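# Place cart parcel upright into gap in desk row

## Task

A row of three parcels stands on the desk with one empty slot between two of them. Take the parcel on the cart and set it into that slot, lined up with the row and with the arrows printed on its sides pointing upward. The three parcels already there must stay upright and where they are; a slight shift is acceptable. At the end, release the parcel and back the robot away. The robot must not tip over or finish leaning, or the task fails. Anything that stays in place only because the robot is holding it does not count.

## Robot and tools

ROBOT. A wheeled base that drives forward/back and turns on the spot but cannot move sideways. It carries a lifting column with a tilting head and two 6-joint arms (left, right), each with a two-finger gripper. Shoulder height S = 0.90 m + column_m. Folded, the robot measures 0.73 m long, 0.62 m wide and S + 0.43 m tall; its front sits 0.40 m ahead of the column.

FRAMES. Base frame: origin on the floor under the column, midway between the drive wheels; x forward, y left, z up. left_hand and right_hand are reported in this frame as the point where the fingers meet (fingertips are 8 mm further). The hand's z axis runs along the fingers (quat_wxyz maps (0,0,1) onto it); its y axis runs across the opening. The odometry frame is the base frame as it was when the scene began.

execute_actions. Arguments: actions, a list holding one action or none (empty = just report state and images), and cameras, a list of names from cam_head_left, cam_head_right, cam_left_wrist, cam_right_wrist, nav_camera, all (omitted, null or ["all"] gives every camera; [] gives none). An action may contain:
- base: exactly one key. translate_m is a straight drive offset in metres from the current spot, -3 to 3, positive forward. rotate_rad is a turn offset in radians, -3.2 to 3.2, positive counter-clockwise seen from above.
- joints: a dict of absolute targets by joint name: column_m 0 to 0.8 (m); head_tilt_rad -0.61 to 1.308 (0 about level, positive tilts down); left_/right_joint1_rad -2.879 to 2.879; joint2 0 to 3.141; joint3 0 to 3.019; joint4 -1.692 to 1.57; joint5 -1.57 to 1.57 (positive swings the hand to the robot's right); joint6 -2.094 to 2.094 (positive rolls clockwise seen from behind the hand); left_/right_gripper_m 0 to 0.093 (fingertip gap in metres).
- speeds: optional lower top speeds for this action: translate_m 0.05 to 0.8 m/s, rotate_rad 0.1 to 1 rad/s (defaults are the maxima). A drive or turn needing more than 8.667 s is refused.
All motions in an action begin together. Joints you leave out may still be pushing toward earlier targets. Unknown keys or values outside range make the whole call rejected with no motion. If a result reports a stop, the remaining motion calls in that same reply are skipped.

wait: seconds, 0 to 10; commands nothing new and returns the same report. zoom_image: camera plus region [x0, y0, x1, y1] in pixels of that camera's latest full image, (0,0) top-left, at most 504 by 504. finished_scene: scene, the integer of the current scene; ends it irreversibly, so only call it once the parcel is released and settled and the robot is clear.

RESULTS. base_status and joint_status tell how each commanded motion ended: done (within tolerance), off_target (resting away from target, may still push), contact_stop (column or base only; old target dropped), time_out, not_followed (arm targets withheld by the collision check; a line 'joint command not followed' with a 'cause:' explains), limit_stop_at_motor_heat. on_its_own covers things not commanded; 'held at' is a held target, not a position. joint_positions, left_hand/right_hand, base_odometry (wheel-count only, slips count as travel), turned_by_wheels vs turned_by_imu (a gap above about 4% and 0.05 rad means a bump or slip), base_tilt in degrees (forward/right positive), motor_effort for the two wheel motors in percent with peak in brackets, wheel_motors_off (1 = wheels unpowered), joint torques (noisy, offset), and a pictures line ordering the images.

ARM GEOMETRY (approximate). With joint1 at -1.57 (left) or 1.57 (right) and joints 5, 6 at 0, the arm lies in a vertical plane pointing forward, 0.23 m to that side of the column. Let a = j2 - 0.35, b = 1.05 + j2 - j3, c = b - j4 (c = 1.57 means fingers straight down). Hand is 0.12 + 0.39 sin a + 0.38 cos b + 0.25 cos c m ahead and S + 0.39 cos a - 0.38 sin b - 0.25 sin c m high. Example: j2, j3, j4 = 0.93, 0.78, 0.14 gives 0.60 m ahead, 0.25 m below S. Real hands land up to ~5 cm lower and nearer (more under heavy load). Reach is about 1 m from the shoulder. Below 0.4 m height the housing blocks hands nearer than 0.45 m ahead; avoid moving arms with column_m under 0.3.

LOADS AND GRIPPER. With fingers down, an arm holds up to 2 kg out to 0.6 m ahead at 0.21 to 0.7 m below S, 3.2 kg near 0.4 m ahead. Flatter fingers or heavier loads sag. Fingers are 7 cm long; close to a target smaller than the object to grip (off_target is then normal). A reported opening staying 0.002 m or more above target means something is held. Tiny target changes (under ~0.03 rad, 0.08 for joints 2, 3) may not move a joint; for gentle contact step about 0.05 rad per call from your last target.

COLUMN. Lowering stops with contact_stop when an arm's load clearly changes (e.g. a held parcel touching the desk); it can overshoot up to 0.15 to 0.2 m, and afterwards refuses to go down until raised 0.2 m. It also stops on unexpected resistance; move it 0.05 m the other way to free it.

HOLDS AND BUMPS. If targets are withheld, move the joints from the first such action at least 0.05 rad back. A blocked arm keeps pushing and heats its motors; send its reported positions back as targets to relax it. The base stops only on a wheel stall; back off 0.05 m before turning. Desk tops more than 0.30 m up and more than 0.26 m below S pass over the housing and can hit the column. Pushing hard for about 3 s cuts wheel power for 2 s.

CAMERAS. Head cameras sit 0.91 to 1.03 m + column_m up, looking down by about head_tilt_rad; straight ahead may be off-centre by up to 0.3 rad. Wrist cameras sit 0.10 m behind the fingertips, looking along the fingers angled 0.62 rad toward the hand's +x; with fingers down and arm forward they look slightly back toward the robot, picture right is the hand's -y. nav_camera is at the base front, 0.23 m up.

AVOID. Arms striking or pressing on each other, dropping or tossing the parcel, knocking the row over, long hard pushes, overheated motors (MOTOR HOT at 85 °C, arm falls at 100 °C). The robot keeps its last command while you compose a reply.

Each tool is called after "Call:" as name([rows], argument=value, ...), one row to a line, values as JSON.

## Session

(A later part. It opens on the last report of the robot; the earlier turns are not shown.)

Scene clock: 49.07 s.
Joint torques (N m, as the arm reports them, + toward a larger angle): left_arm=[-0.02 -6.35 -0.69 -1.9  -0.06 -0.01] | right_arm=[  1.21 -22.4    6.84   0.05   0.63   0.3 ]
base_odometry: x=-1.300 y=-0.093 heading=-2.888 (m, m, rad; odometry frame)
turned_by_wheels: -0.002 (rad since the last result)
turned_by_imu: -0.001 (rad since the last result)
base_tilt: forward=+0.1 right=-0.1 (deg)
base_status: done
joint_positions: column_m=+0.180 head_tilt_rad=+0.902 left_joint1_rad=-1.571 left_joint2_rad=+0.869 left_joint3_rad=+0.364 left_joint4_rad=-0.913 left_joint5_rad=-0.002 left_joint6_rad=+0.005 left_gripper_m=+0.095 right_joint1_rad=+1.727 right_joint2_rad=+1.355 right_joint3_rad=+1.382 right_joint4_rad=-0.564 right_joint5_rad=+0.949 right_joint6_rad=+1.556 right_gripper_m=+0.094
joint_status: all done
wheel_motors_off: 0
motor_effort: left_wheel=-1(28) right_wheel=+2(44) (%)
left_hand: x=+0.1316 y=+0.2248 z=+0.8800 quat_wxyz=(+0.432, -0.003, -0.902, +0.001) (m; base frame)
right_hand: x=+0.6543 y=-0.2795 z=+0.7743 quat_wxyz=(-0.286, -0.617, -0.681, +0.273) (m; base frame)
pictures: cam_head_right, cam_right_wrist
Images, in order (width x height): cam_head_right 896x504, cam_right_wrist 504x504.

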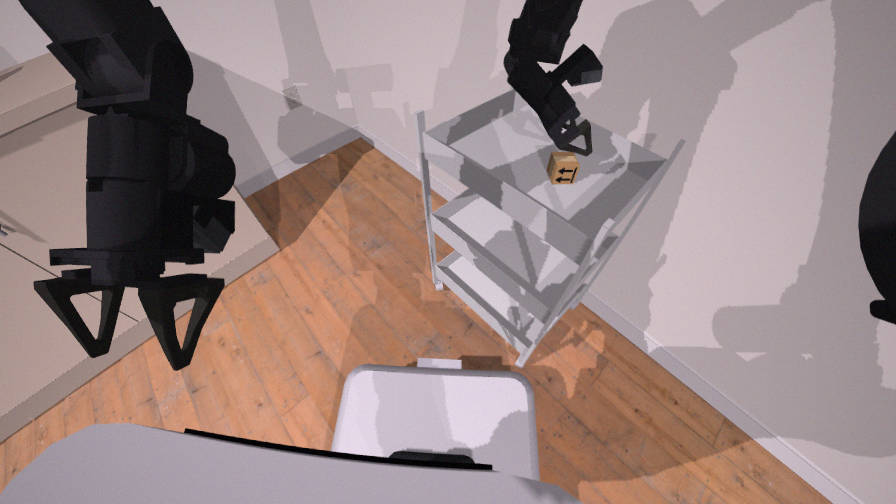

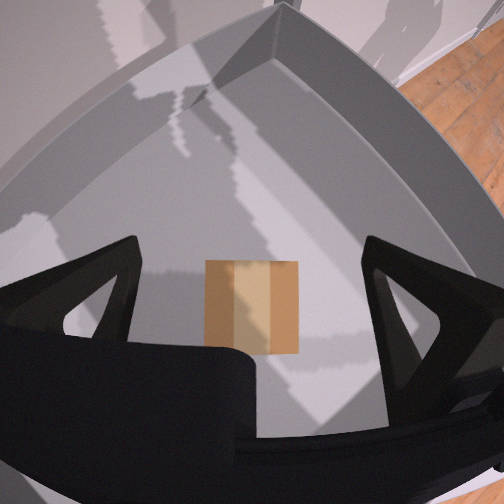

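Call:
execute_actions([
  {"joints":{"column_m":0.115}},
], cameras=["cam_head_right","cam_right_wrist"])

Scene clock: 52.47 s.
Joint torques (N m, as the arm reports them, + toward a larger angle): left_arm=[-0.28 -6.92 -0.78 -1.9  -0.08  0.  ] | right_arm=[  1.08 -21.61   6.83   0.21   0.65   0.24]
base_odometry: x=-1.300 y=-0.093 heading=-2.888 (m, m, rad; odometry frame)
turned_by_wheels: +0.000 (rad since the last result)
turned_by_imu: +0.001 (rad since the last result)
base_tilt: forward=+0.1 right=+0.0 (deg)
base_status: not commanded
joint_positions: column_m=+0.115 head_tilt_rad=+0.902 left_joint1_rad=-1.571 left_joint2_rad=+0.869 left_joint3_rad=+0.364 left_joint4_rad=-0.913 left_joint5_rad=-0.002 left_joint6_rad=+0.005 left_gripper_m=+0.095 right_joint1_rad=+1.727 right_joint2_rad=+1.355 right_joint3_rad=+1.382 right_joint4_rad=-0.564 right_joint5_rad=+0.949 right_joint6_rad=+1.556 right_gripper_m=+0.094
joint_status: all done
wheel_motors_off: 0
motor_effort: left_wheel=-2(2) right_wheel=+2(2) (%)
left_hand: x=+0.1316 y=+0.2248 z=+0.8150 quat_wxyz=(+0.432, -0.003, -0.902, +0.001) (m; base frame)
right_hand: x=+0.6545 y=-0.2795 z=+0.7095 quat_wxyz=(-0.286, -0.617, -0.680, +0.273) (m; base frame)
pictures: cam_head_right, cam_right_wrist
Images, in order (width x height): cam_head_right 896x504, cam_right_wrist 504x504.

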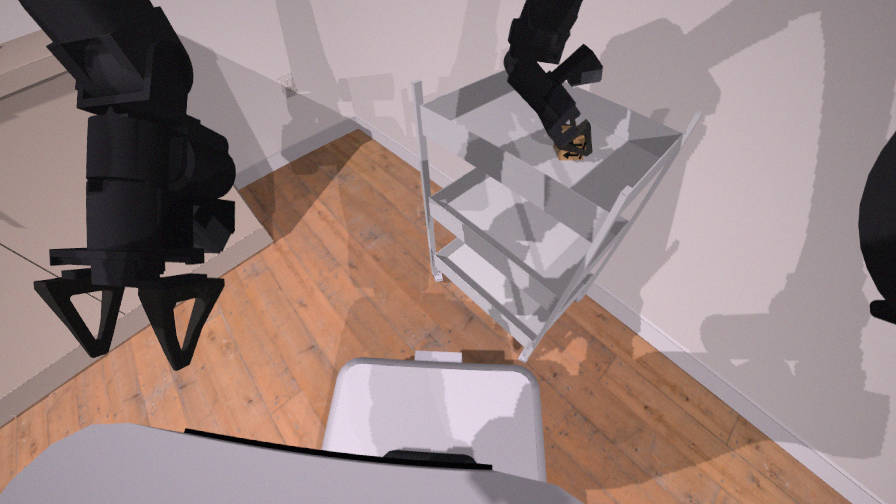

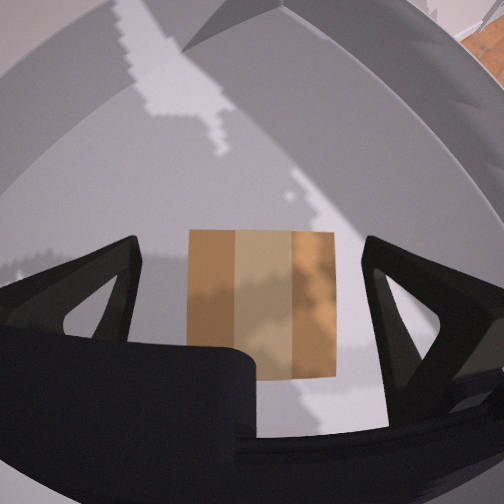

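Call:
execute_actions([
  {"joints":{"column_m":0.103,"right_joint1_rad":1.76}},
], cameras=[])

Call:
execute_actions([
  {"joints":{"right_gripper_m":0.03}},
], cameras=["cam_right_wrist"])

Call:
execute_actions([
  {"joints":{"column_m":0.35}},
], cameras=["cam_right_wrist","cam_head_right"])

Scene clock: 55.63 s.
Joint torques (N m, as the arm reports them, + toward a larger angle): left_arm=[-0.27 -6.8  -0.88 -1.84 -0.08  0.  ] | right_arm=[  1.98 -21.68   6.82   0.01   0.64   0.25]
base_odometry: x=-1.300 y=-0.093 heading=-2.888 (m, m, rad; odometry frame)
turned_by_wheels: +0.000 (rad since the last result)
turned_by_imu: +0.001 (rad since the last result)
base_tilt: forward=+0.0 right=-0.2 (deg)
base_status: not commanded
joint_positions: column_m=+0.103 head_tilt_rad=+0.902 left_joint1_rad=-1.571 left_joint2_rad=+0.869 left_joint3_rad=+0.364 left_joint4_rad=-0.913 left_joint5_rad=-0.002 left_joint6_rad=+0.005 left_gripper_m=+0.095 right_joint1_rad=+1.752 right_joint2_rad=+1.355 right_joint3_rad=+1.382 right_joint4_rad=-0.564 right_joint5_rad=+0.949 right_joint6_rad=+1.556 right_gripper_m=+0.094
joint_status: all done
wheel_motors_off: 0
motor_effort: left_wheel=-2(2) right_wheel=+2(2) (%)
left_hand: x=+0.1316 y=+0.2248 z=+0.8030 quat_wxyz=(+0.432, -0.003, -0.902, +0.001) (m; base frame)
right_hand: x=+0.6550 y=-0.2658 z=+0.6965 quat_wxyz=(-0.281, -0.616, -0.687, +0.264) (m; base frame)
pictures: none
No camera images: the call's "cameras" was empty. Leave "cameras" out to get every camera's image.

Scene clock: 56.27 s.
Joint torques (N m, as the arm reports them, + toward a larger angle): left_arm=[-0.11 -6.22 -0.77 -1.87 -0.09 -0.01] | right_arm=[  1.87 -22.32   6.88   0.09   0.59   0.27]
base_odometry: x=-1.300 y=-0.093 heading=-2.888 (m, m, rad; odometry frame)
turned_by_wheels: +0.000 (rad since the last result)
turned_by_imu: +0.000 (rad since the last result)
base_tilt: forward=+0.0 right=-0.2 (deg)
base_status: not commanded
joint_positions: column_m=+0.103 head_tilt_rad=+0.902 left_joint1_rad=-1.571 left_joint2_rad=+0.869 left_joint3_rad=+0.364 left_joint4_rad=-0.913 left_joint5_rad=-0.002 left_joint6_rad=+0.005 left_gripper_m=+0.095 right_joint1_rad=+1.752 right_joint2_rad=+1.355 right_joint3_rad=+1.382 right_joint4_rad=-0.564 right_joint5_rad=+0.950 right_joint6_rad=+1.556 right_gripper_m=+0.049
joint_status: right_gripper_m off_target (ended at +0.049, target +0.030)
wheel_motors_off: 0
motor_effort: left_wheel=-2(2) right_wheel=+2(2) (%)
left_hand: x=+0.1316 y=+0.2248 z=+0.8030 quat_wxyz=(+0.432, -0.003, -0.902, +0.001) (m; base frame)
right_hand: x=+0.6550 y=-0.2659 z=+0.6966 quat_wxyz=(-0.282, -0.615, -0.687, +0.265) (m; base frame)
pictures: cam_right_wrist
Images, in order (width x height): cam_right_wrist 504x504.

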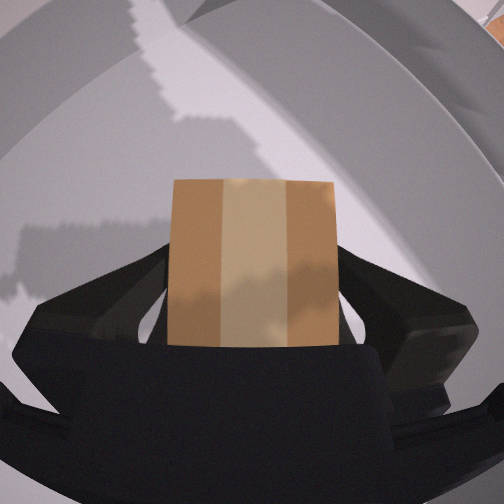

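Scene clock: 60.07 s.
Joint torques (N m, as the arm reports them, + toward a larger angle): left_arm=[-0.21 -6.67 -0.69 -1.78 -0.06 -0.01] | right_arm=[  2.02 -21.86   6.8    0.08   0.61   0.24]
base_odometry: x=-1.300 y=-0.093 heading=-2.888 (m, m, rad; odometry frame)
turned_by_wheels: +0.000 (rad since the last result)
turned_by_imu: +0.001 (rad since the last result)
base_tilt: forward=+0.0 right=-0.1 (deg)
base_status: not commanded
joint_positions: column_m=+0.350 head_tilt_rad=+0.902 left_joint1_rad=-1.571 left_joint2_rad=+0.869 left_joint3_rad=+0.364 left_joint4_rad=-0.913 left_joint5_rad=-0.002 left_joint6_rad=+0.005 left_gripper_m=+0.095 right_joint1_rad=+1.752 right_joint2_rad=+1.355 right_joint3_rad=+1.382 right_joint4_rad=-0.564 right_joint5_rad=+0.950 right_joint6_rad=+1.556 right_gripper_m=+0.049
joint_status: all done
wheel_motors_off: 0
motor_effort: left_wheel=-2(2) right_wheel=+2(3) (%)
left_hand: x=+0.1316 y=+0.2248 z=+1.0499 quat_wxyz=(+0.432, -0.003, -0.902, +0.001) (m; base frame)
right_hand: x=+0.6550 y=-0.2658 z=+0.9434 quat_wxyz=(-0.281, -0.616, -0.687, +0.264) (m; base frame)
pictures: cam_head_right, cam_right_wrist
Images, in order (width x height): cam_head_right 896x504, cam_right_wrist 504x504.

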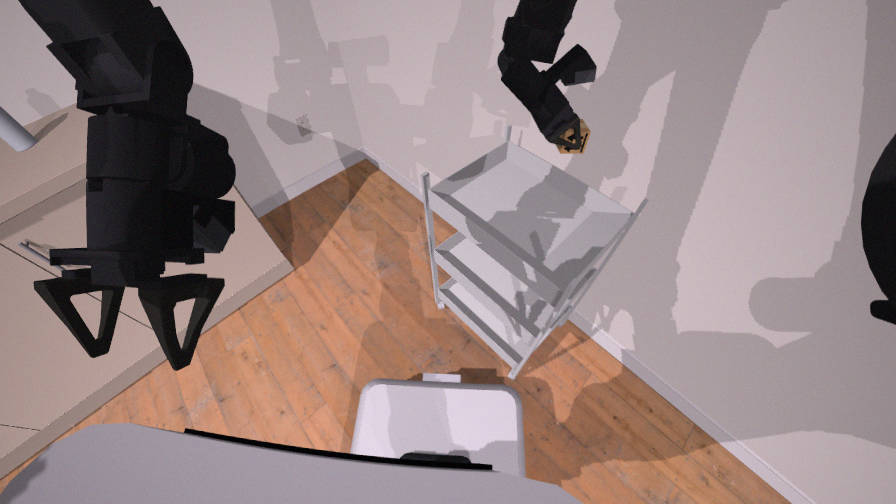

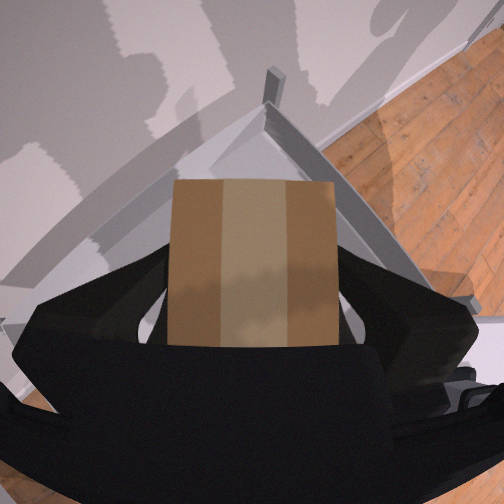

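Call:
execute_actions([
  {"base":{"translate_m":-1.3},"joints":{"column_m":0.5,"head_tilt_rad":0.6,"right_joint1_rad":1.571,"right_joint2_rad":0.93,"right_joint3_rad":0.78,"right_joint4_rad":-0.37,"right_joint5_rad":-0.5}},
], cameras=[])

Call:
execute_actions([
  {"base":{"rotate_rad":-2.3}},
], cameras=["cam_head_left","cam_head_right","nav_camera"])

Scene clock: 66.43 s.
Joint torques (N m, as the arm reports them, + toward a larger angle): left_arm=[-0.25 -6.82 -0.64 -1.88 -0.08 -0.01] | right_arm=[  1.47 -15.07   4.45   0.51  -0.5    0.27]
base_odometry: x=-0.042 y=+0.233 heading=-2.888 (m, m, rad; odometry frame)
turned_by_wheels: +0.000 (rad since the last result)
turned_by_imu: -0.001 (rad since the last result)
base_tilt: forward=+0.1 right=-0.2 (deg)
base_status: done
joint_positions: column_m=+0.500 head_tilt_rad=+0.617 left_joint1_rad=-1.571 left_joint2_rad=+0.869 left_joint3_rad=+0.363 left_joint4_rad=-0.913 left_joint5_rad=-0.002 left_joint6_rad=+0.005 left_gripper_m=+0.095 right_joint1_rad=+1.558 right_joint2_rad=+0.937 right_joint3_rad=+0.768 right_joint4_rad=-0.374 right_joint5_rad=-0.497 right_joint6_rad=+1.556 right_gripper_m=+0.049
joint_status: all done
wheel_motors_off: 0
motor_effort: left_wheel=+0(49) right_wheel=+0(40) (%)
left_hand: x=+0.1307 y=+0.2248 z=+1.2001 quat_wxyz=(+0.433, -0.003, -0.901, +0.001) (m; base frame)
right_hand: x=+0.4666 y=-0.1487 z=+1.1374 quat_wxyz=(+0.176, -0.685, -0.687, -0.165) (m; base frame)
pictures: none
No camera images: the call's "cameras" was empty. Leave "cameras" out to get every camera's image.

Scene clock: 70.30 s.
Joint torques (N m, as the arm reports them, + toward a larger angle): left_arm=[-0.1  -6.42 -0.69 -1.77 -0.07  0.  ] | right_arm=[  1.02 -15.52   4.53   0.66  -0.45   0.24]
base_odometry: x=-0.042 y=+0.233 heading=+1.096 (m, m, rad; odometry frame)
turned_by_wheels: -2.299 (rad since the last result)
turned_by_imu: -2.263 (rad since the last result)
base_tilt: forward=+0.2 right=-0.1 (deg)
base_status: done
joint_positions: column_m=+0.500 head_tilt_rad=+0.617 left_joint1_rad=-1.571 left_joint2_rad=+0.869 left_joint3_rad=+0.364 left_joint4_rad=-0.913 left_joint5_rad=-0.002 left_joint6_rad=+0.005 left_gripper_m=+0.095 right_joint1_rad=+1.561 right_joint2_rad=+0.937 right_joint3_rad=+0.768 right_joint4_rad=-0.374 right_joint5_rad=-0.497 right_joint6_rad=+1.556 right_gripper_m=+0.049
joint_status: not commanded
wheel_motors_off: 0
motor_effort: left_wheel=+4(39) right_wheel=-5(32) (%)
left_hand: x=+0.1314 y=+0.2248 z=+1.1999 quat_wxyz=(+0.433, -0.003, -0.902, +0.001) (m; base frame)
right_hand: x=+0.4665 y=-0.1475 z=+1.1376 quat_wxyz=(+0.177, -0.685, -0.687, -0.166) (m; base frame)
pictures: cam_head_left, cam_head_right, nav_camera
Images, in order (width x height): cam_head_left 896x504, cam_head_right 896x504, nav_camera 896x504.

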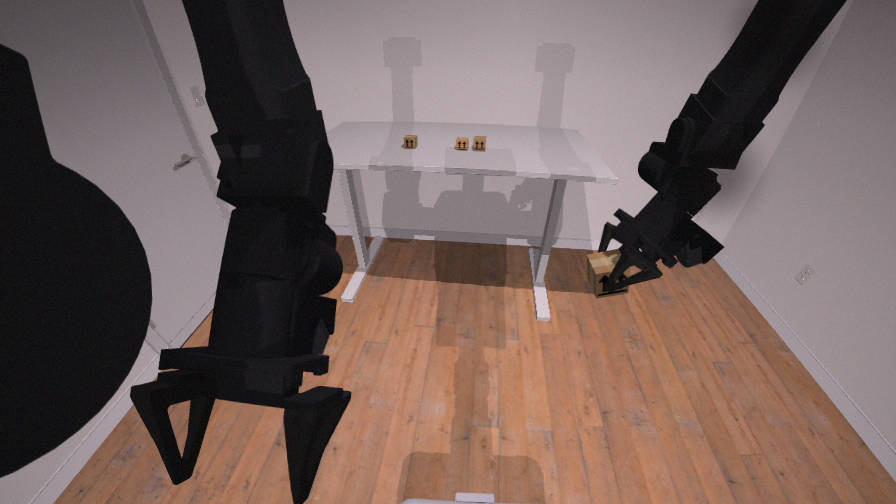

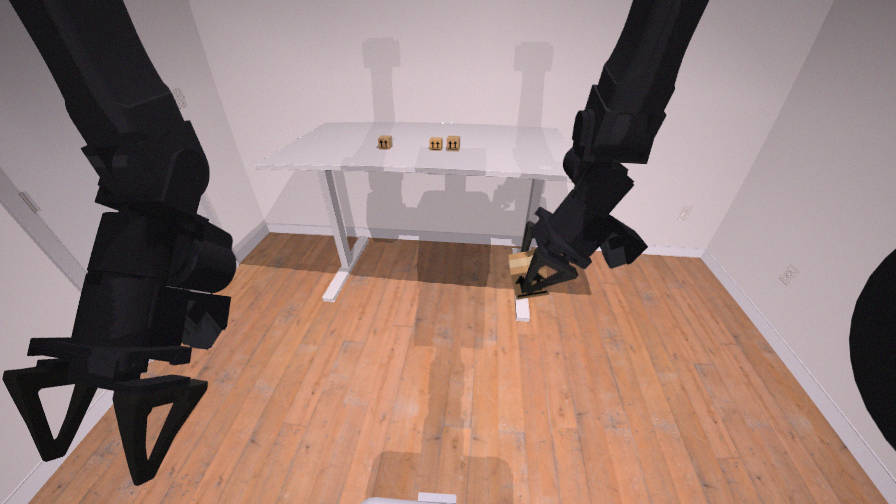

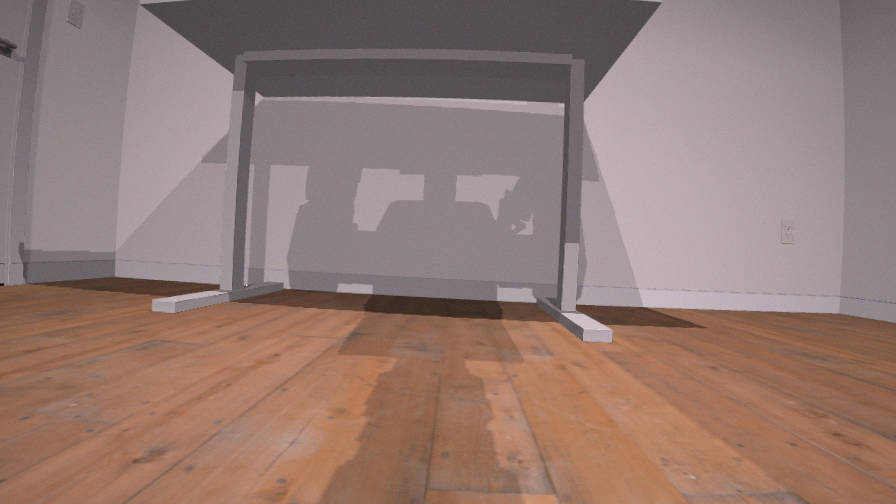

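Call:
execute_actions([
  {"base":{"translate_m":0.7},"joints":{"head_tilt_rad":0.85}},
], cameras=["cam_head_left","cam_head_right","nav_camera"])

Scene clock: 74.70 s.
Joint torques (N m, as the arm reports them, + toward a larger angle): left_arm=[-0.19 -6.82 -0.76 -1.72 -0.09 -0.01] | right_arm=[  1.21 -15.28   4.33   0.36  -0.48   0.31]
base_odometry: x=+0.279 y=+0.856 heading=+1.096 (m, m, rad; odometry frame)
turned_by_wheels: +0.000 (rad since the last result)
turned_by_imu: +0.002 (rad since the last result)
base_tilt: forward=+0.1 right=-0.1 (deg)
base_status: done
joint_positions: column_m=+0.500 head_tilt_rad=+0.852 left_joint1_rad=-1.571 left_joint2_rad=+0.869 left_joint3_rad=+0.365 left_joint4_rad=-0.913 left_joint5_rad=-0.002 left_joint6_rad=+0.005 left_gripper_m=+0.095 right_joint1_rad=+1.561 right_joint2_rad=+0.936 right_joint3_rad=+0.771 right_joint4_rad=-0.374 right_joint5_rad=-0.497 right_joint6_rad=+1.556 right_gripper_m=+0.049
joint_status: all done
wheel_motors_off: 0
motor_effort: left_wheel=+0(42) right_wheel=+0(45) (%)
left_hand: x=+0.1322 y=+0.2248 z=+1.1997 quat_wxyz=(+0.432, -0.003, -0.902, +0.001) (m; base frame)
right_hand: x=+0.4687 y=-0.1475 z=+1.1385 quat_wxyz=(+0.175, -0.684, -0.688, -0.167) (m; base frame)
pictures: cam_head_left, cam_head_right, nav_camera
Images, in order (width x height): cam_head_left 896x504, cam_head_right 896x504, nav_camera 896x504.

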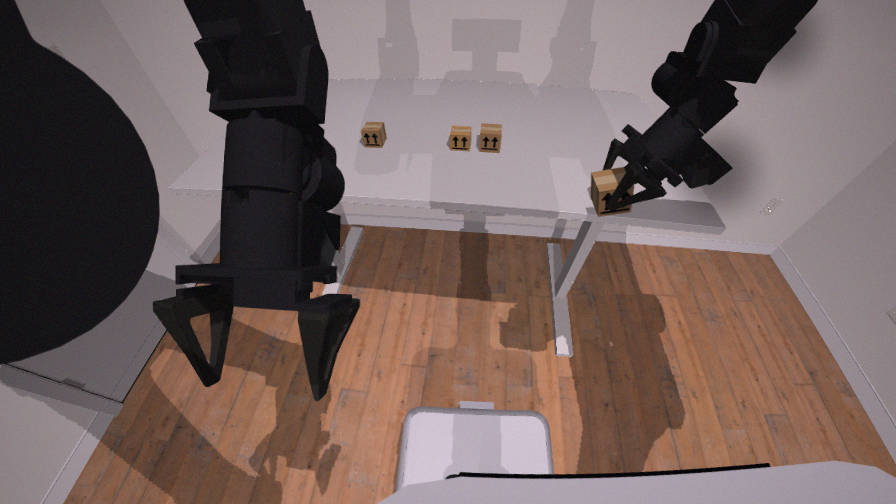

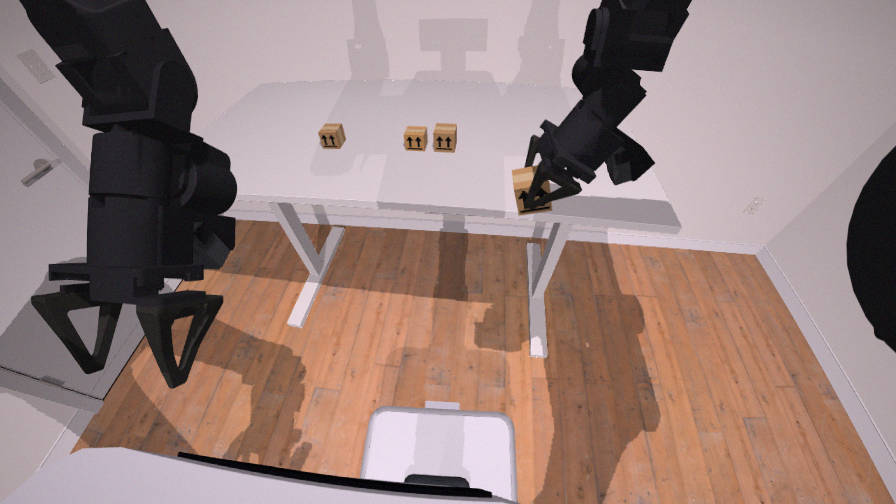

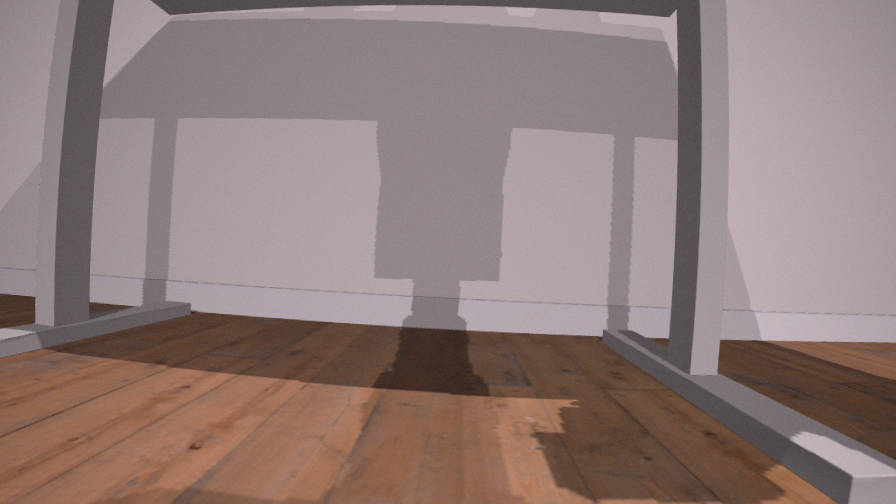

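Call:
execute_actions([
  {"base":{"translate_m":0.3},"joints":{"head_tilt_rad":1.0}},
], cameras=["cam_head_left","cam_head_right","cam_right_wrist"])

Scene clock: 79.73 s.
Joint torques (N m, as the arm reports them, + toward a larger angle): left_arm=[-0.31 -5.87 -1.2  -1.93 -0.09 -0.01] | right_arm=[  1.47 -14.85   4.3    0.55  -0.42   0.27]
base_odometry: x=+0.416 y=+1.123 heading=+1.096 (m, m, rad; odometry frame)
turned_by_wheels: +0.000 (rad since the last result)
turned_by_imu: +0.002 (rad since the last result)
base_tilt: forward=+0.2 right=+0.0 (deg)
base_status: done
joint_positions: column_m=+0.500 head_tilt_rad=+1.001 left_joint1_rad=-1.571 left_joint2_rad=+0.869 left_joint3_rad=+0.367 left_joint4_rad=-0.913 left_joint5_rad=-0.002 left_joint6_rad=+0.005 left_gripper_m=+0.095 right_joint1_rad=+1.561 right_joint2_rad=+0.935 right_joint3_rad=+0.774 right_joint4_rad=-0.374 right_joint5_rad=-0.497 right_joint6_rad=+1.556 right_gripper_m=+0.049
joint_status: all done
wheel_motors_off: 0
motor_effort: left_wheel=+0(25) right_wheel=+0(26) (%)
left_hand: x=+0.1329 y=+0.2248 z=+1.1994 quat_wxyz=(+0.431, -0.003, -0.902, +0.001) (m; base frame)
right_hand: x=+0.4706 y=-0.1475 z=+1.1393 quat_wxyz=(+0.174, -0.684, -0.688, -0.169) (m; base frame)
pictures: cam_head_left, cam_head_right, cam_right_wrist
Images, in order (width x height): cam_head_left 896x504, cam_head_right 896x504, cam_right_wrist 504x504.

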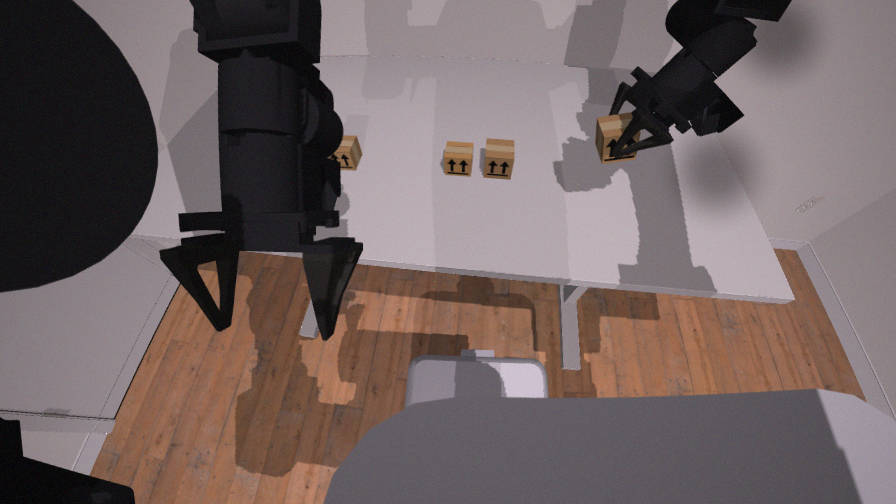

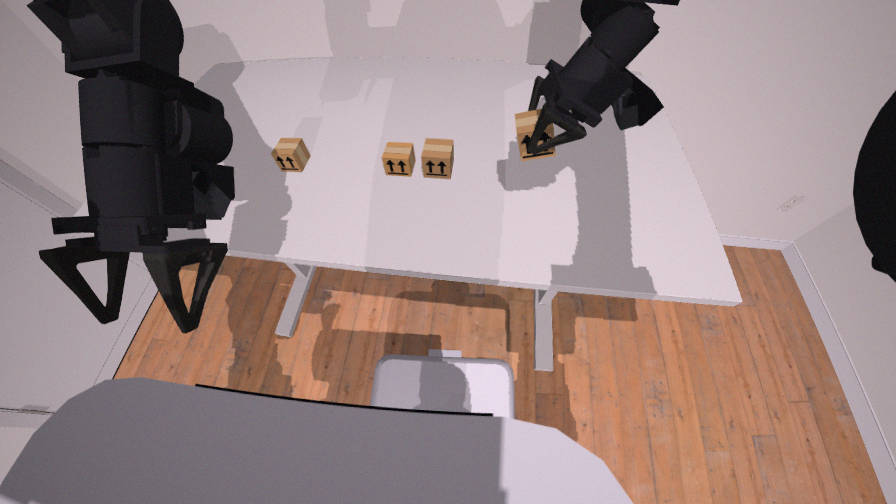

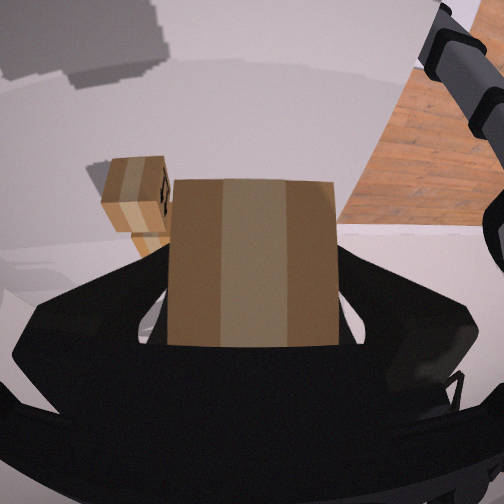

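Call:
execute_actions([
  {"base":{"translate_m":0.06},"joints":{"column_m":0.43,"right_joint5_rad":-0.58}},
], cameras=["cam_head_left","cam_head_right","cam_right_wrist"])

Scene clock: 82.97 s.
Joint torques (N m, as the arm reports them, + toward a larger angle): left_arm=[-0.23 -6.98 -0.82 -1.84 -0.09  0.02] | right_arm=[  1.21 -15.23   4.22   0.42  -0.52   0.26]
base_odometry: x=+0.443 y=+1.176 heading=+1.096 (m, m, rad; odometry frame)
turned_by_wheels: +0.000 (rad since the last result)
turned_by_imu: +0.001 (rad since the last result)
base_tilt: forward=+0.1 right=-0.1 (deg)
base_status: done
joint_positions: column_m=+0.430 head_tilt_rad=+1.001 left_joint1_rad=-1.571 left_joint2_rad=+0.869 left_joint3_rad=+0.366 left_joint4_rad=-0.913 left_joint5_rad=-0.002 left_joint6_rad=+0.005 left_gripper_m=+0.095 right_joint1_rad=+1.561 right_joint2_rad=+0.933 right_joint3_rad=+0.774 right_joint4_rad=-0.374 right_joint5_rad=-0.577 right_joint6_rad=+1.556 right_gripper_m=+0.049
joint_status: all done
wheel_motors_off: 0
motor_effort: left_wheel=+0(24) right_wheel=+0(26) (%)
left_hand: x=+0.1324 y=+0.2248 z=+1.1297 quat_wxyz=(+0.432, -0.003, -0.902, +0.001) (m; base frame)
right_hand: x=+0.4715 y=-0.1357 z=+1.0770 quat_wxyz=(+0.200, -0.676, -0.681, -0.197) (m; base frame)
pictures: cam_head_left, cam_head_right, cam_right_wrist
Images, in order (width x height): cam_head_left 896x504, cam_head_right 896x504, cam_right_wrist 504x504.

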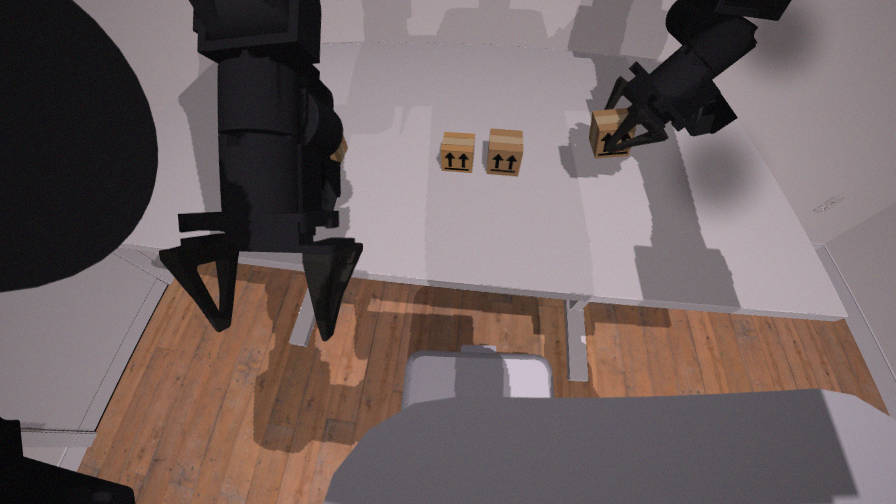

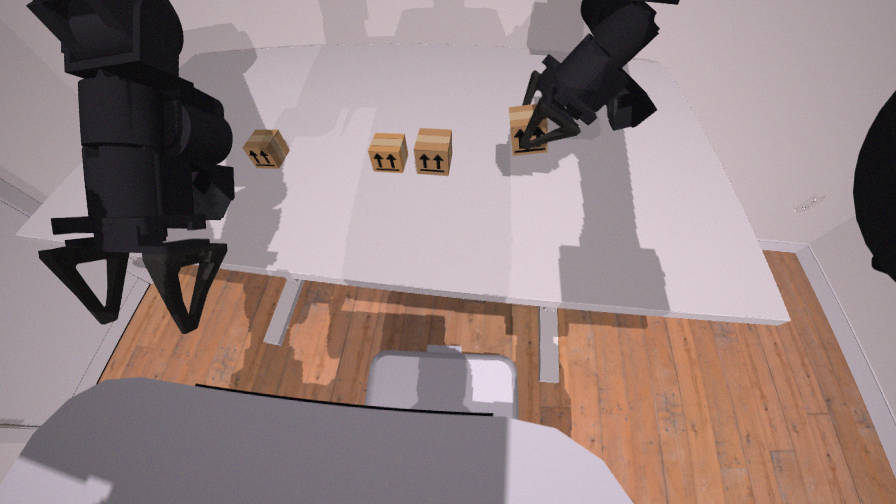

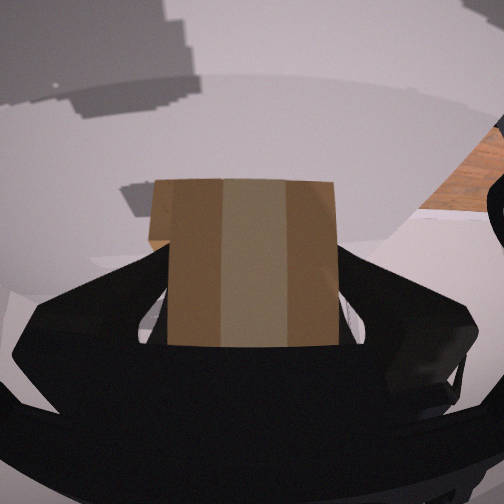

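Call:
execute_actions([
  {"joints":{"column_m":0.385}},
], cameras=["cam_head_left","cam_head_right"])

Scene clock: 85.47 s.
Joint torques (N m, as the arm reports them, + toward a larger angle): left_arm=[-0.22 -6.43 -0.95 -1.77 -0.08  0.01] | right_arm=[  1.3  -14.55   4.07   0.5   -0.52   0.28]
base_odometry: x=+0.443 y=+1.176 heading=+1.096 (m, m, rad; odometry frame)
turned_by_wheels: +0.000 (rad since the last result)
turned_by_imu: +0.000 (rad since the last result)
base_tilt: forward=+0.1 right=-0.2 (deg)
base_status: not commanded
joint_positions: column_m=+0.385 head_tilt_rad=+1.001 left_joint1_rad=-1.571 left_joint2_rad=+0.869 left_joint3_rad=+0.366 left_joint4_rad=-0.913 left_joint5_rad=-0.002 left_joint6_rad=+0.005 left_gripper_m=+0.095 right_joint1_rad=+1.561 right_joint2_rad=+0.933 right_joint3_rad=+0.774 right_joint4_rad=-0.374 right_joint5_rad=-0.577 right_joint6_rad=+1.556 right_gripper_m=+0.049
joint_status: all done
wheel_motors_off: 0
motor_effort: left_wheel=+0(0) right_wheel=+0(0) (%)
left_hand: x=+0.1324 y=+0.2248 z=+1.0847 quat_wxyz=(+0.432, -0.003, -0.902, +0.001) (m; base frame)
right_hand: x=+0.4715 y=-0.1357 z=+1.0320 quat_wxyz=(+0.200, -0.676, -0.681, -0.197) (m; base frame)
pictures: cam_head_left, cam_head_right
Images, in order (width x height): cam_head_left 896x504, cam_head_right 896x504.

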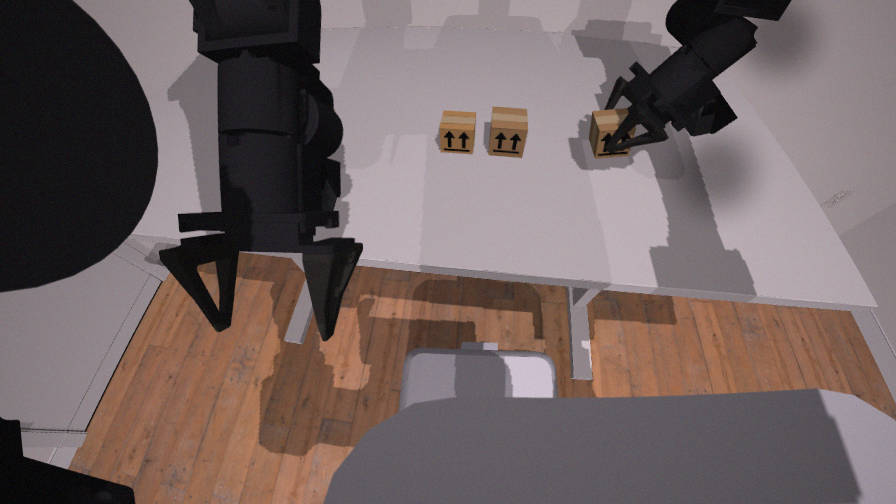

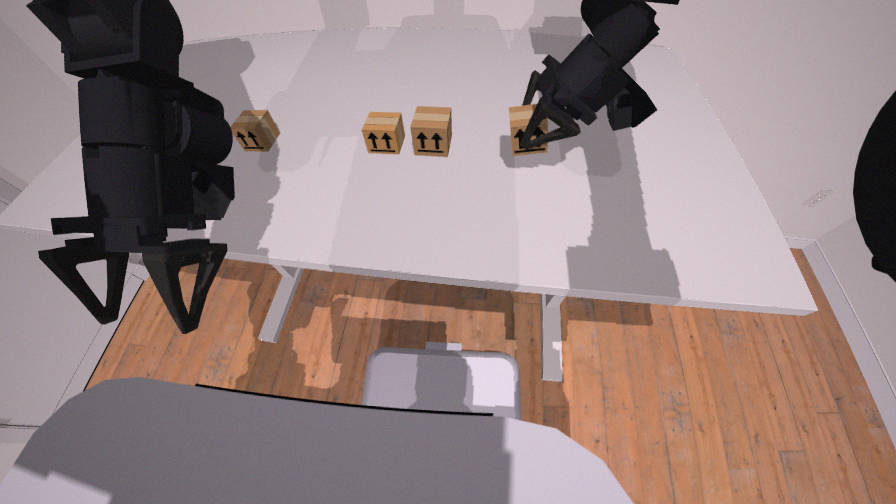

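Call:
execute_actions([
  {"joints":{"column_m":0.377}},
], cameras=[])

Call:
execute_actions([
  {"joints":{"right_gripper_m":0.093}},
], cameras=[])

Call:
execute_actions([
  {"joints":{"column_m":0.5}},
], cameras=[])

Call:
execute_actions([
  {"joints":{"right_joint5_rad":0,"right_joint6_rad":0}},
], cameras=["cam_head_left","cam_head_right","cam_right_wrist"])

Scene clock: 87.97 s.
Joint torques (N m, as the arm reports them, + toward a larger angle): left_arm=[-0.39 -6.04 -1.06 -1.74 -0.08  0.  ] | right_arm=[  0.9  -14.53   4.01   0.47  -0.52   0.26]
base_odometry: x=+0.443 y=+1.176 heading=+1.096 (m, m, rad; odometry frame)
turned_by_wheels: +0.000 (rad since the last result)
turned_by_imu: +0.000 (rad since the last result)
base_tilt: forward=+0.0 right=-0.1 (deg)
base_status: not commanded
joint_positions: column_m=+0.377 head_tilt_rad=+1.001 left_joint1_rad=-1.571 left_joint2_rad=+0.869 left_joint3_rad=+0.366 left_joint4_rad=-0.913 left_joint5_rad=-0.002 left_joint6_rad=+0.005 left_gripper_m=+0.095 right_joint1_rad=+1.561 right_joint2_rad=+0.933 right_joint3_rad=+0.774 right_joint4_rad=-0.374 right_joint5_rad=-0.577 right_joint6_rad=+1.556 right_gripper_m=+0.049
joint_status: all done
wheel_motors_off: 0
motor_effort: left_wheel=+0(0) right_wheel=+0(0) (%)
left_hand: x=+0.1324 y=+0.2248 z=+1.0767 quat_wxyz=(+0.432, -0.003, -0.902, +0.001) (m; base frame)
right_hand: x=+0.4715 y=-0.1357 z=+1.0239 quat_wxyz=(+0.200, -0.676, -0.681, -0.197) (m; base frame)
pictures: none
No camera images: the call's "cameras" was empty. Leave "cameras" out to get every camera's image.

Scene clock: 88.60 s.
Joint torques (N m, as the arm reports them, + toward a larger angle): left_arm=[-0.31 -6.64 -0.9  -1.81 -0.1   0.  ] | right_arm=[  1.47 -15.07   4.21   0.56  -0.53   0.26]
base_odometry: x=+0.443 y=+1.176 heading=+1.096 (m, m, rad; odometry frame)
turned_by_wheels: +0.000 (rad since the last result)
turned_by_imu: +0.000 (rad since the last result)
base_tilt: forward=+0.0 right=-0.2 (deg)
base_status: not commanded
joint_positions: column_m=+0.377 head_tilt_rad=+1.001 left_joint1_rad=-1.571 left_joint2_rad=+0.869 left_joint3_rad=+0.366 left_joint4_rad=-0.913 left_joint5_rad=-0.002 left_joint6_rad=+0.005 left_gripper_m=+0.095 right_joint1_rad=+1.561 right_joint2_rad=+0.933 right_joint3_rad=+0.774 right_joint4_rad=-0.374 right_joint5_rad=-0.578 right_joint6_rad=+1.556 right_gripper_m=+0.093
joint_status: all done
wheel_motors_off: 0
motor_effort: left_wheel=+0(0) right_wheel=+0(0) (%)
left_hand: x=+0.1324 y=+0.2248 z=+1.0767 quat_wxyz=(+0.432, -0.003, -0.902, +0.001) (m; base frame)
right_hand: x=+0.4715 y=-0.1356 z=+1.0240 quat_wxyz=(+0.200, -0.676, -0.681, -0.197) (m; base frame)
pictures: none
No camera images: the call's "cameras" was empty. Leave "cameras" out to get every camera's image.

Scene clock: 90.80 s.
Joint torques (N m, as the arm reports them, + toward a larger angle): left_arm=[-0.23 -6.79 -0.89 -1.84 -0.09  0.  ] | right_arm=[  1.4  -15.     4.16   0.49  -0.53   0.27]
base_odometry: x=+0.443 y=+1.176 heading=+1.096 (m, m, rad; odometry frame)
turned_by_wheels: +0.000 (rad since the last result)
turned_by_imu: +0.000 (rad since the last result)
base_tilt: forward=+0.1 right=-0.1 (deg)
base_status: not commanded
joint_positions: column_m=+0.500 head_tilt_rad=+1.001 left_joint1_rad=-1.571 left_joint2_rad=+0.869 left_joint3_rad=+0.366 left_joint4_rad=-0.913 left_joint5_rad=-0.002 left_joint6_rad=+0.005 left_gripper_m=+0.095 right_joint1_rad=+1.561 right_joint2_rad=+0.933 right_joint3_rad=+0.774 right_joint4_rad=-0.374 right_joint5_rad=-0.578 right_joint6_rad=+1.556 right_gripper_m=+0.093
joint_status: all done
wheel_motors_off: 0
motor_effort: left_wheel=+0(0) right_wheel=+0(0) (%)
left_hand: x=+0.1324 y=+0.2248 z=+1.1996 quat_wxyz=(+0.432, -0.003, -0.902, +0.001) (m; base frame)
right_hand: x=+0.4715 y=-0.1356 z=+1.1469 quat_wxyz=(+0.200, -0.676, -0.681, -0.197) (m; base frame)
pictures: none
No camera images: the call's "cameras" was empty. Leave "cameras" out to get every camera's image.

Scene clock: 92.53 s.
Joint torques (N m, as the arm reports them, + toward a larger angle): left_arm=[-0.15 -6.5  -0.81 -1.79 -0.07 -0.01] | right_arm=[  1.16 -15.08   4.25   0.74   0.08  -0.04]
base_odometry: x=+0.443 y=+1.176 heading=+1.096 (m, m, rad; odometry frame)
turned_by_wheels: +0.000 (rad since the last result)
turned_by_imu: +0.000 (rad since the last result)
base_tilt: forward=+0.0 right=+0.1 (deg)
base_status: not commanded
joint_positions: column_m=+0.500 head_tilt_rad=+1.001 left_joint1_rad=-1.571 left_joint2_rad=+0.869 left_joint3_rad=+0.366 left_joint4_rad=-0.913 left_joint5_rad=-0.002 left_joint6_rad=+0.005 left_gripper_m=+0.095 right_joint1_rad=+1.561 right_joint2_rad=+0.933 right_joint3_rad=+0.774 right_joint4_rad=-0.374 right_joint5_rad=-0.002 right_joint6_rad=+0.015 right_gripper_m=+0.093
joint_status: all done
wheel_motors_off: 0
motor_effort: left_wheel=+0(0) right_wheel=+0(0) (%)
left_hand: x=+0.1324 y=+0.2248 z=+1.1996 quat_wxyz=(+0.432, -0.003, -0.902, +0.001) (m; base frame)
right_hand: x=+0.4708 y=-0.2294 z=+1.1198 quat_wxyz=(+0.005, -0.010, -1.000, +0.003) (m; base frame)
pictures: cam_head_left, cam_head_right, cam_right_wrist
Images, in order (width x height): cam_head_left 896x504, cam_head_right 896x504, cam_right_wrist 504x504.

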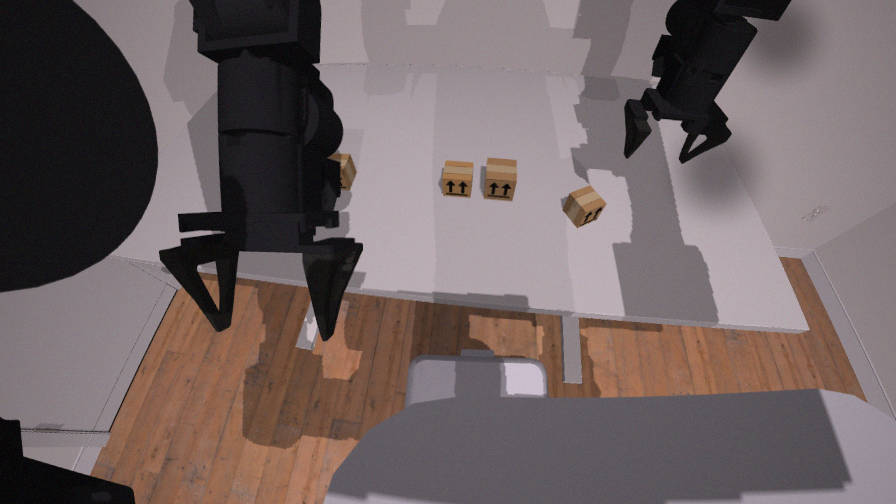

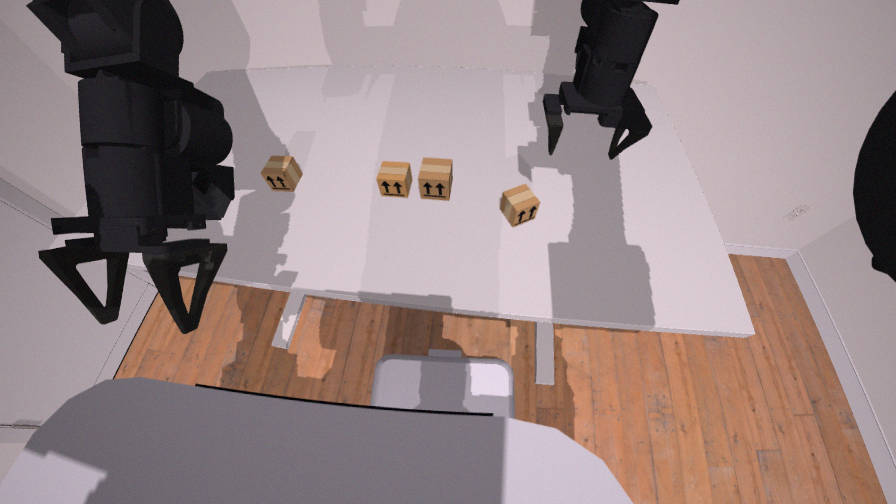

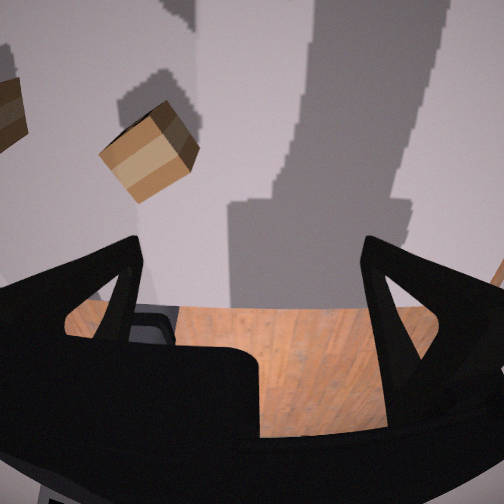

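Call:
execute_actions([
  {"base":{"rotate_rad":0.15},"joints":{"right_joint6_rad":-0.4,"column_m":0.4}},
], cameras=["cam_head_right","cam_right_wrist"])

Scene clock: 97.37 s.
Joint torques (N m, as the arm reports them, + toward a larger angle): left_arm=[-0.08 -6.79 -0.63 -1.87 -0.08 -0.01] | right_arm=[  1.09 -15.2    4.25   0.68  -0.03  -0.03]
base_odometry: x=+0.443 y=+1.176 heading=+1.245 (m, m, rad; odometry frame)
turned_by_wheels: +0.149 (rad since the last result)
turned_by_imu: +0.146 (rad since the last result)
base_tilt: forward=+0.1 right=-0.2 (deg)
base_status: done
joint_positions: column_m=+0.400 head_tilt_rad=+1.001 left_joint1_rad=-1.571 left_joint2_rad=+0.869 left_joint3_rad=+0.366 left_joint4_rad=-0.913 left_joint5_rad=-0.002 left_joint6_rad=+0.005 left_gripper_m=+0.095 right_joint1_rad=+1.562 right_joint2_rad=+0.933 right_joint3_rad=+0.774 right_joint4_rad=-0.374 right_joint5_rad=-0.002 right_joint6_rad=-0.386 right_gripper_m=+0.093
joint_status: all done
wheel_motors_off: 0
motor_effort: left_wheel=-2(37) right_wheel=+4(31) (%)
left_hand: x=+0.1324 y=+0.2248 z=+1.0997 quat_wxyz=(+0.432, -0.003, -0.902, +0.001) (m; base frame)
right_hand: x=+0.4708 y=-0.2291 z=+1.0199 quat_wxyz=(+0.005, +0.190, -0.982, +0.002) (m; base frame)
pictures: cam_head_right, cam_right_wrist
Images, in order (width x height): cam_head_right 896x504, cam_right_wrist 504x504.

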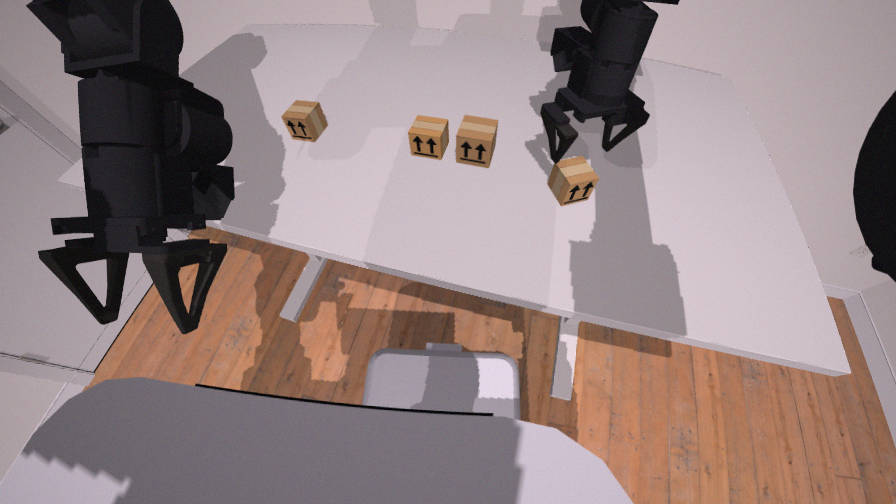

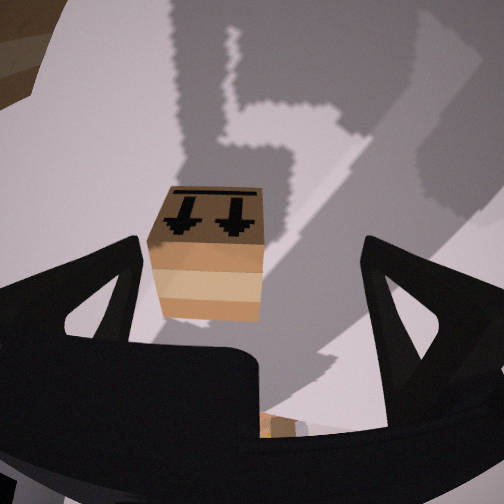

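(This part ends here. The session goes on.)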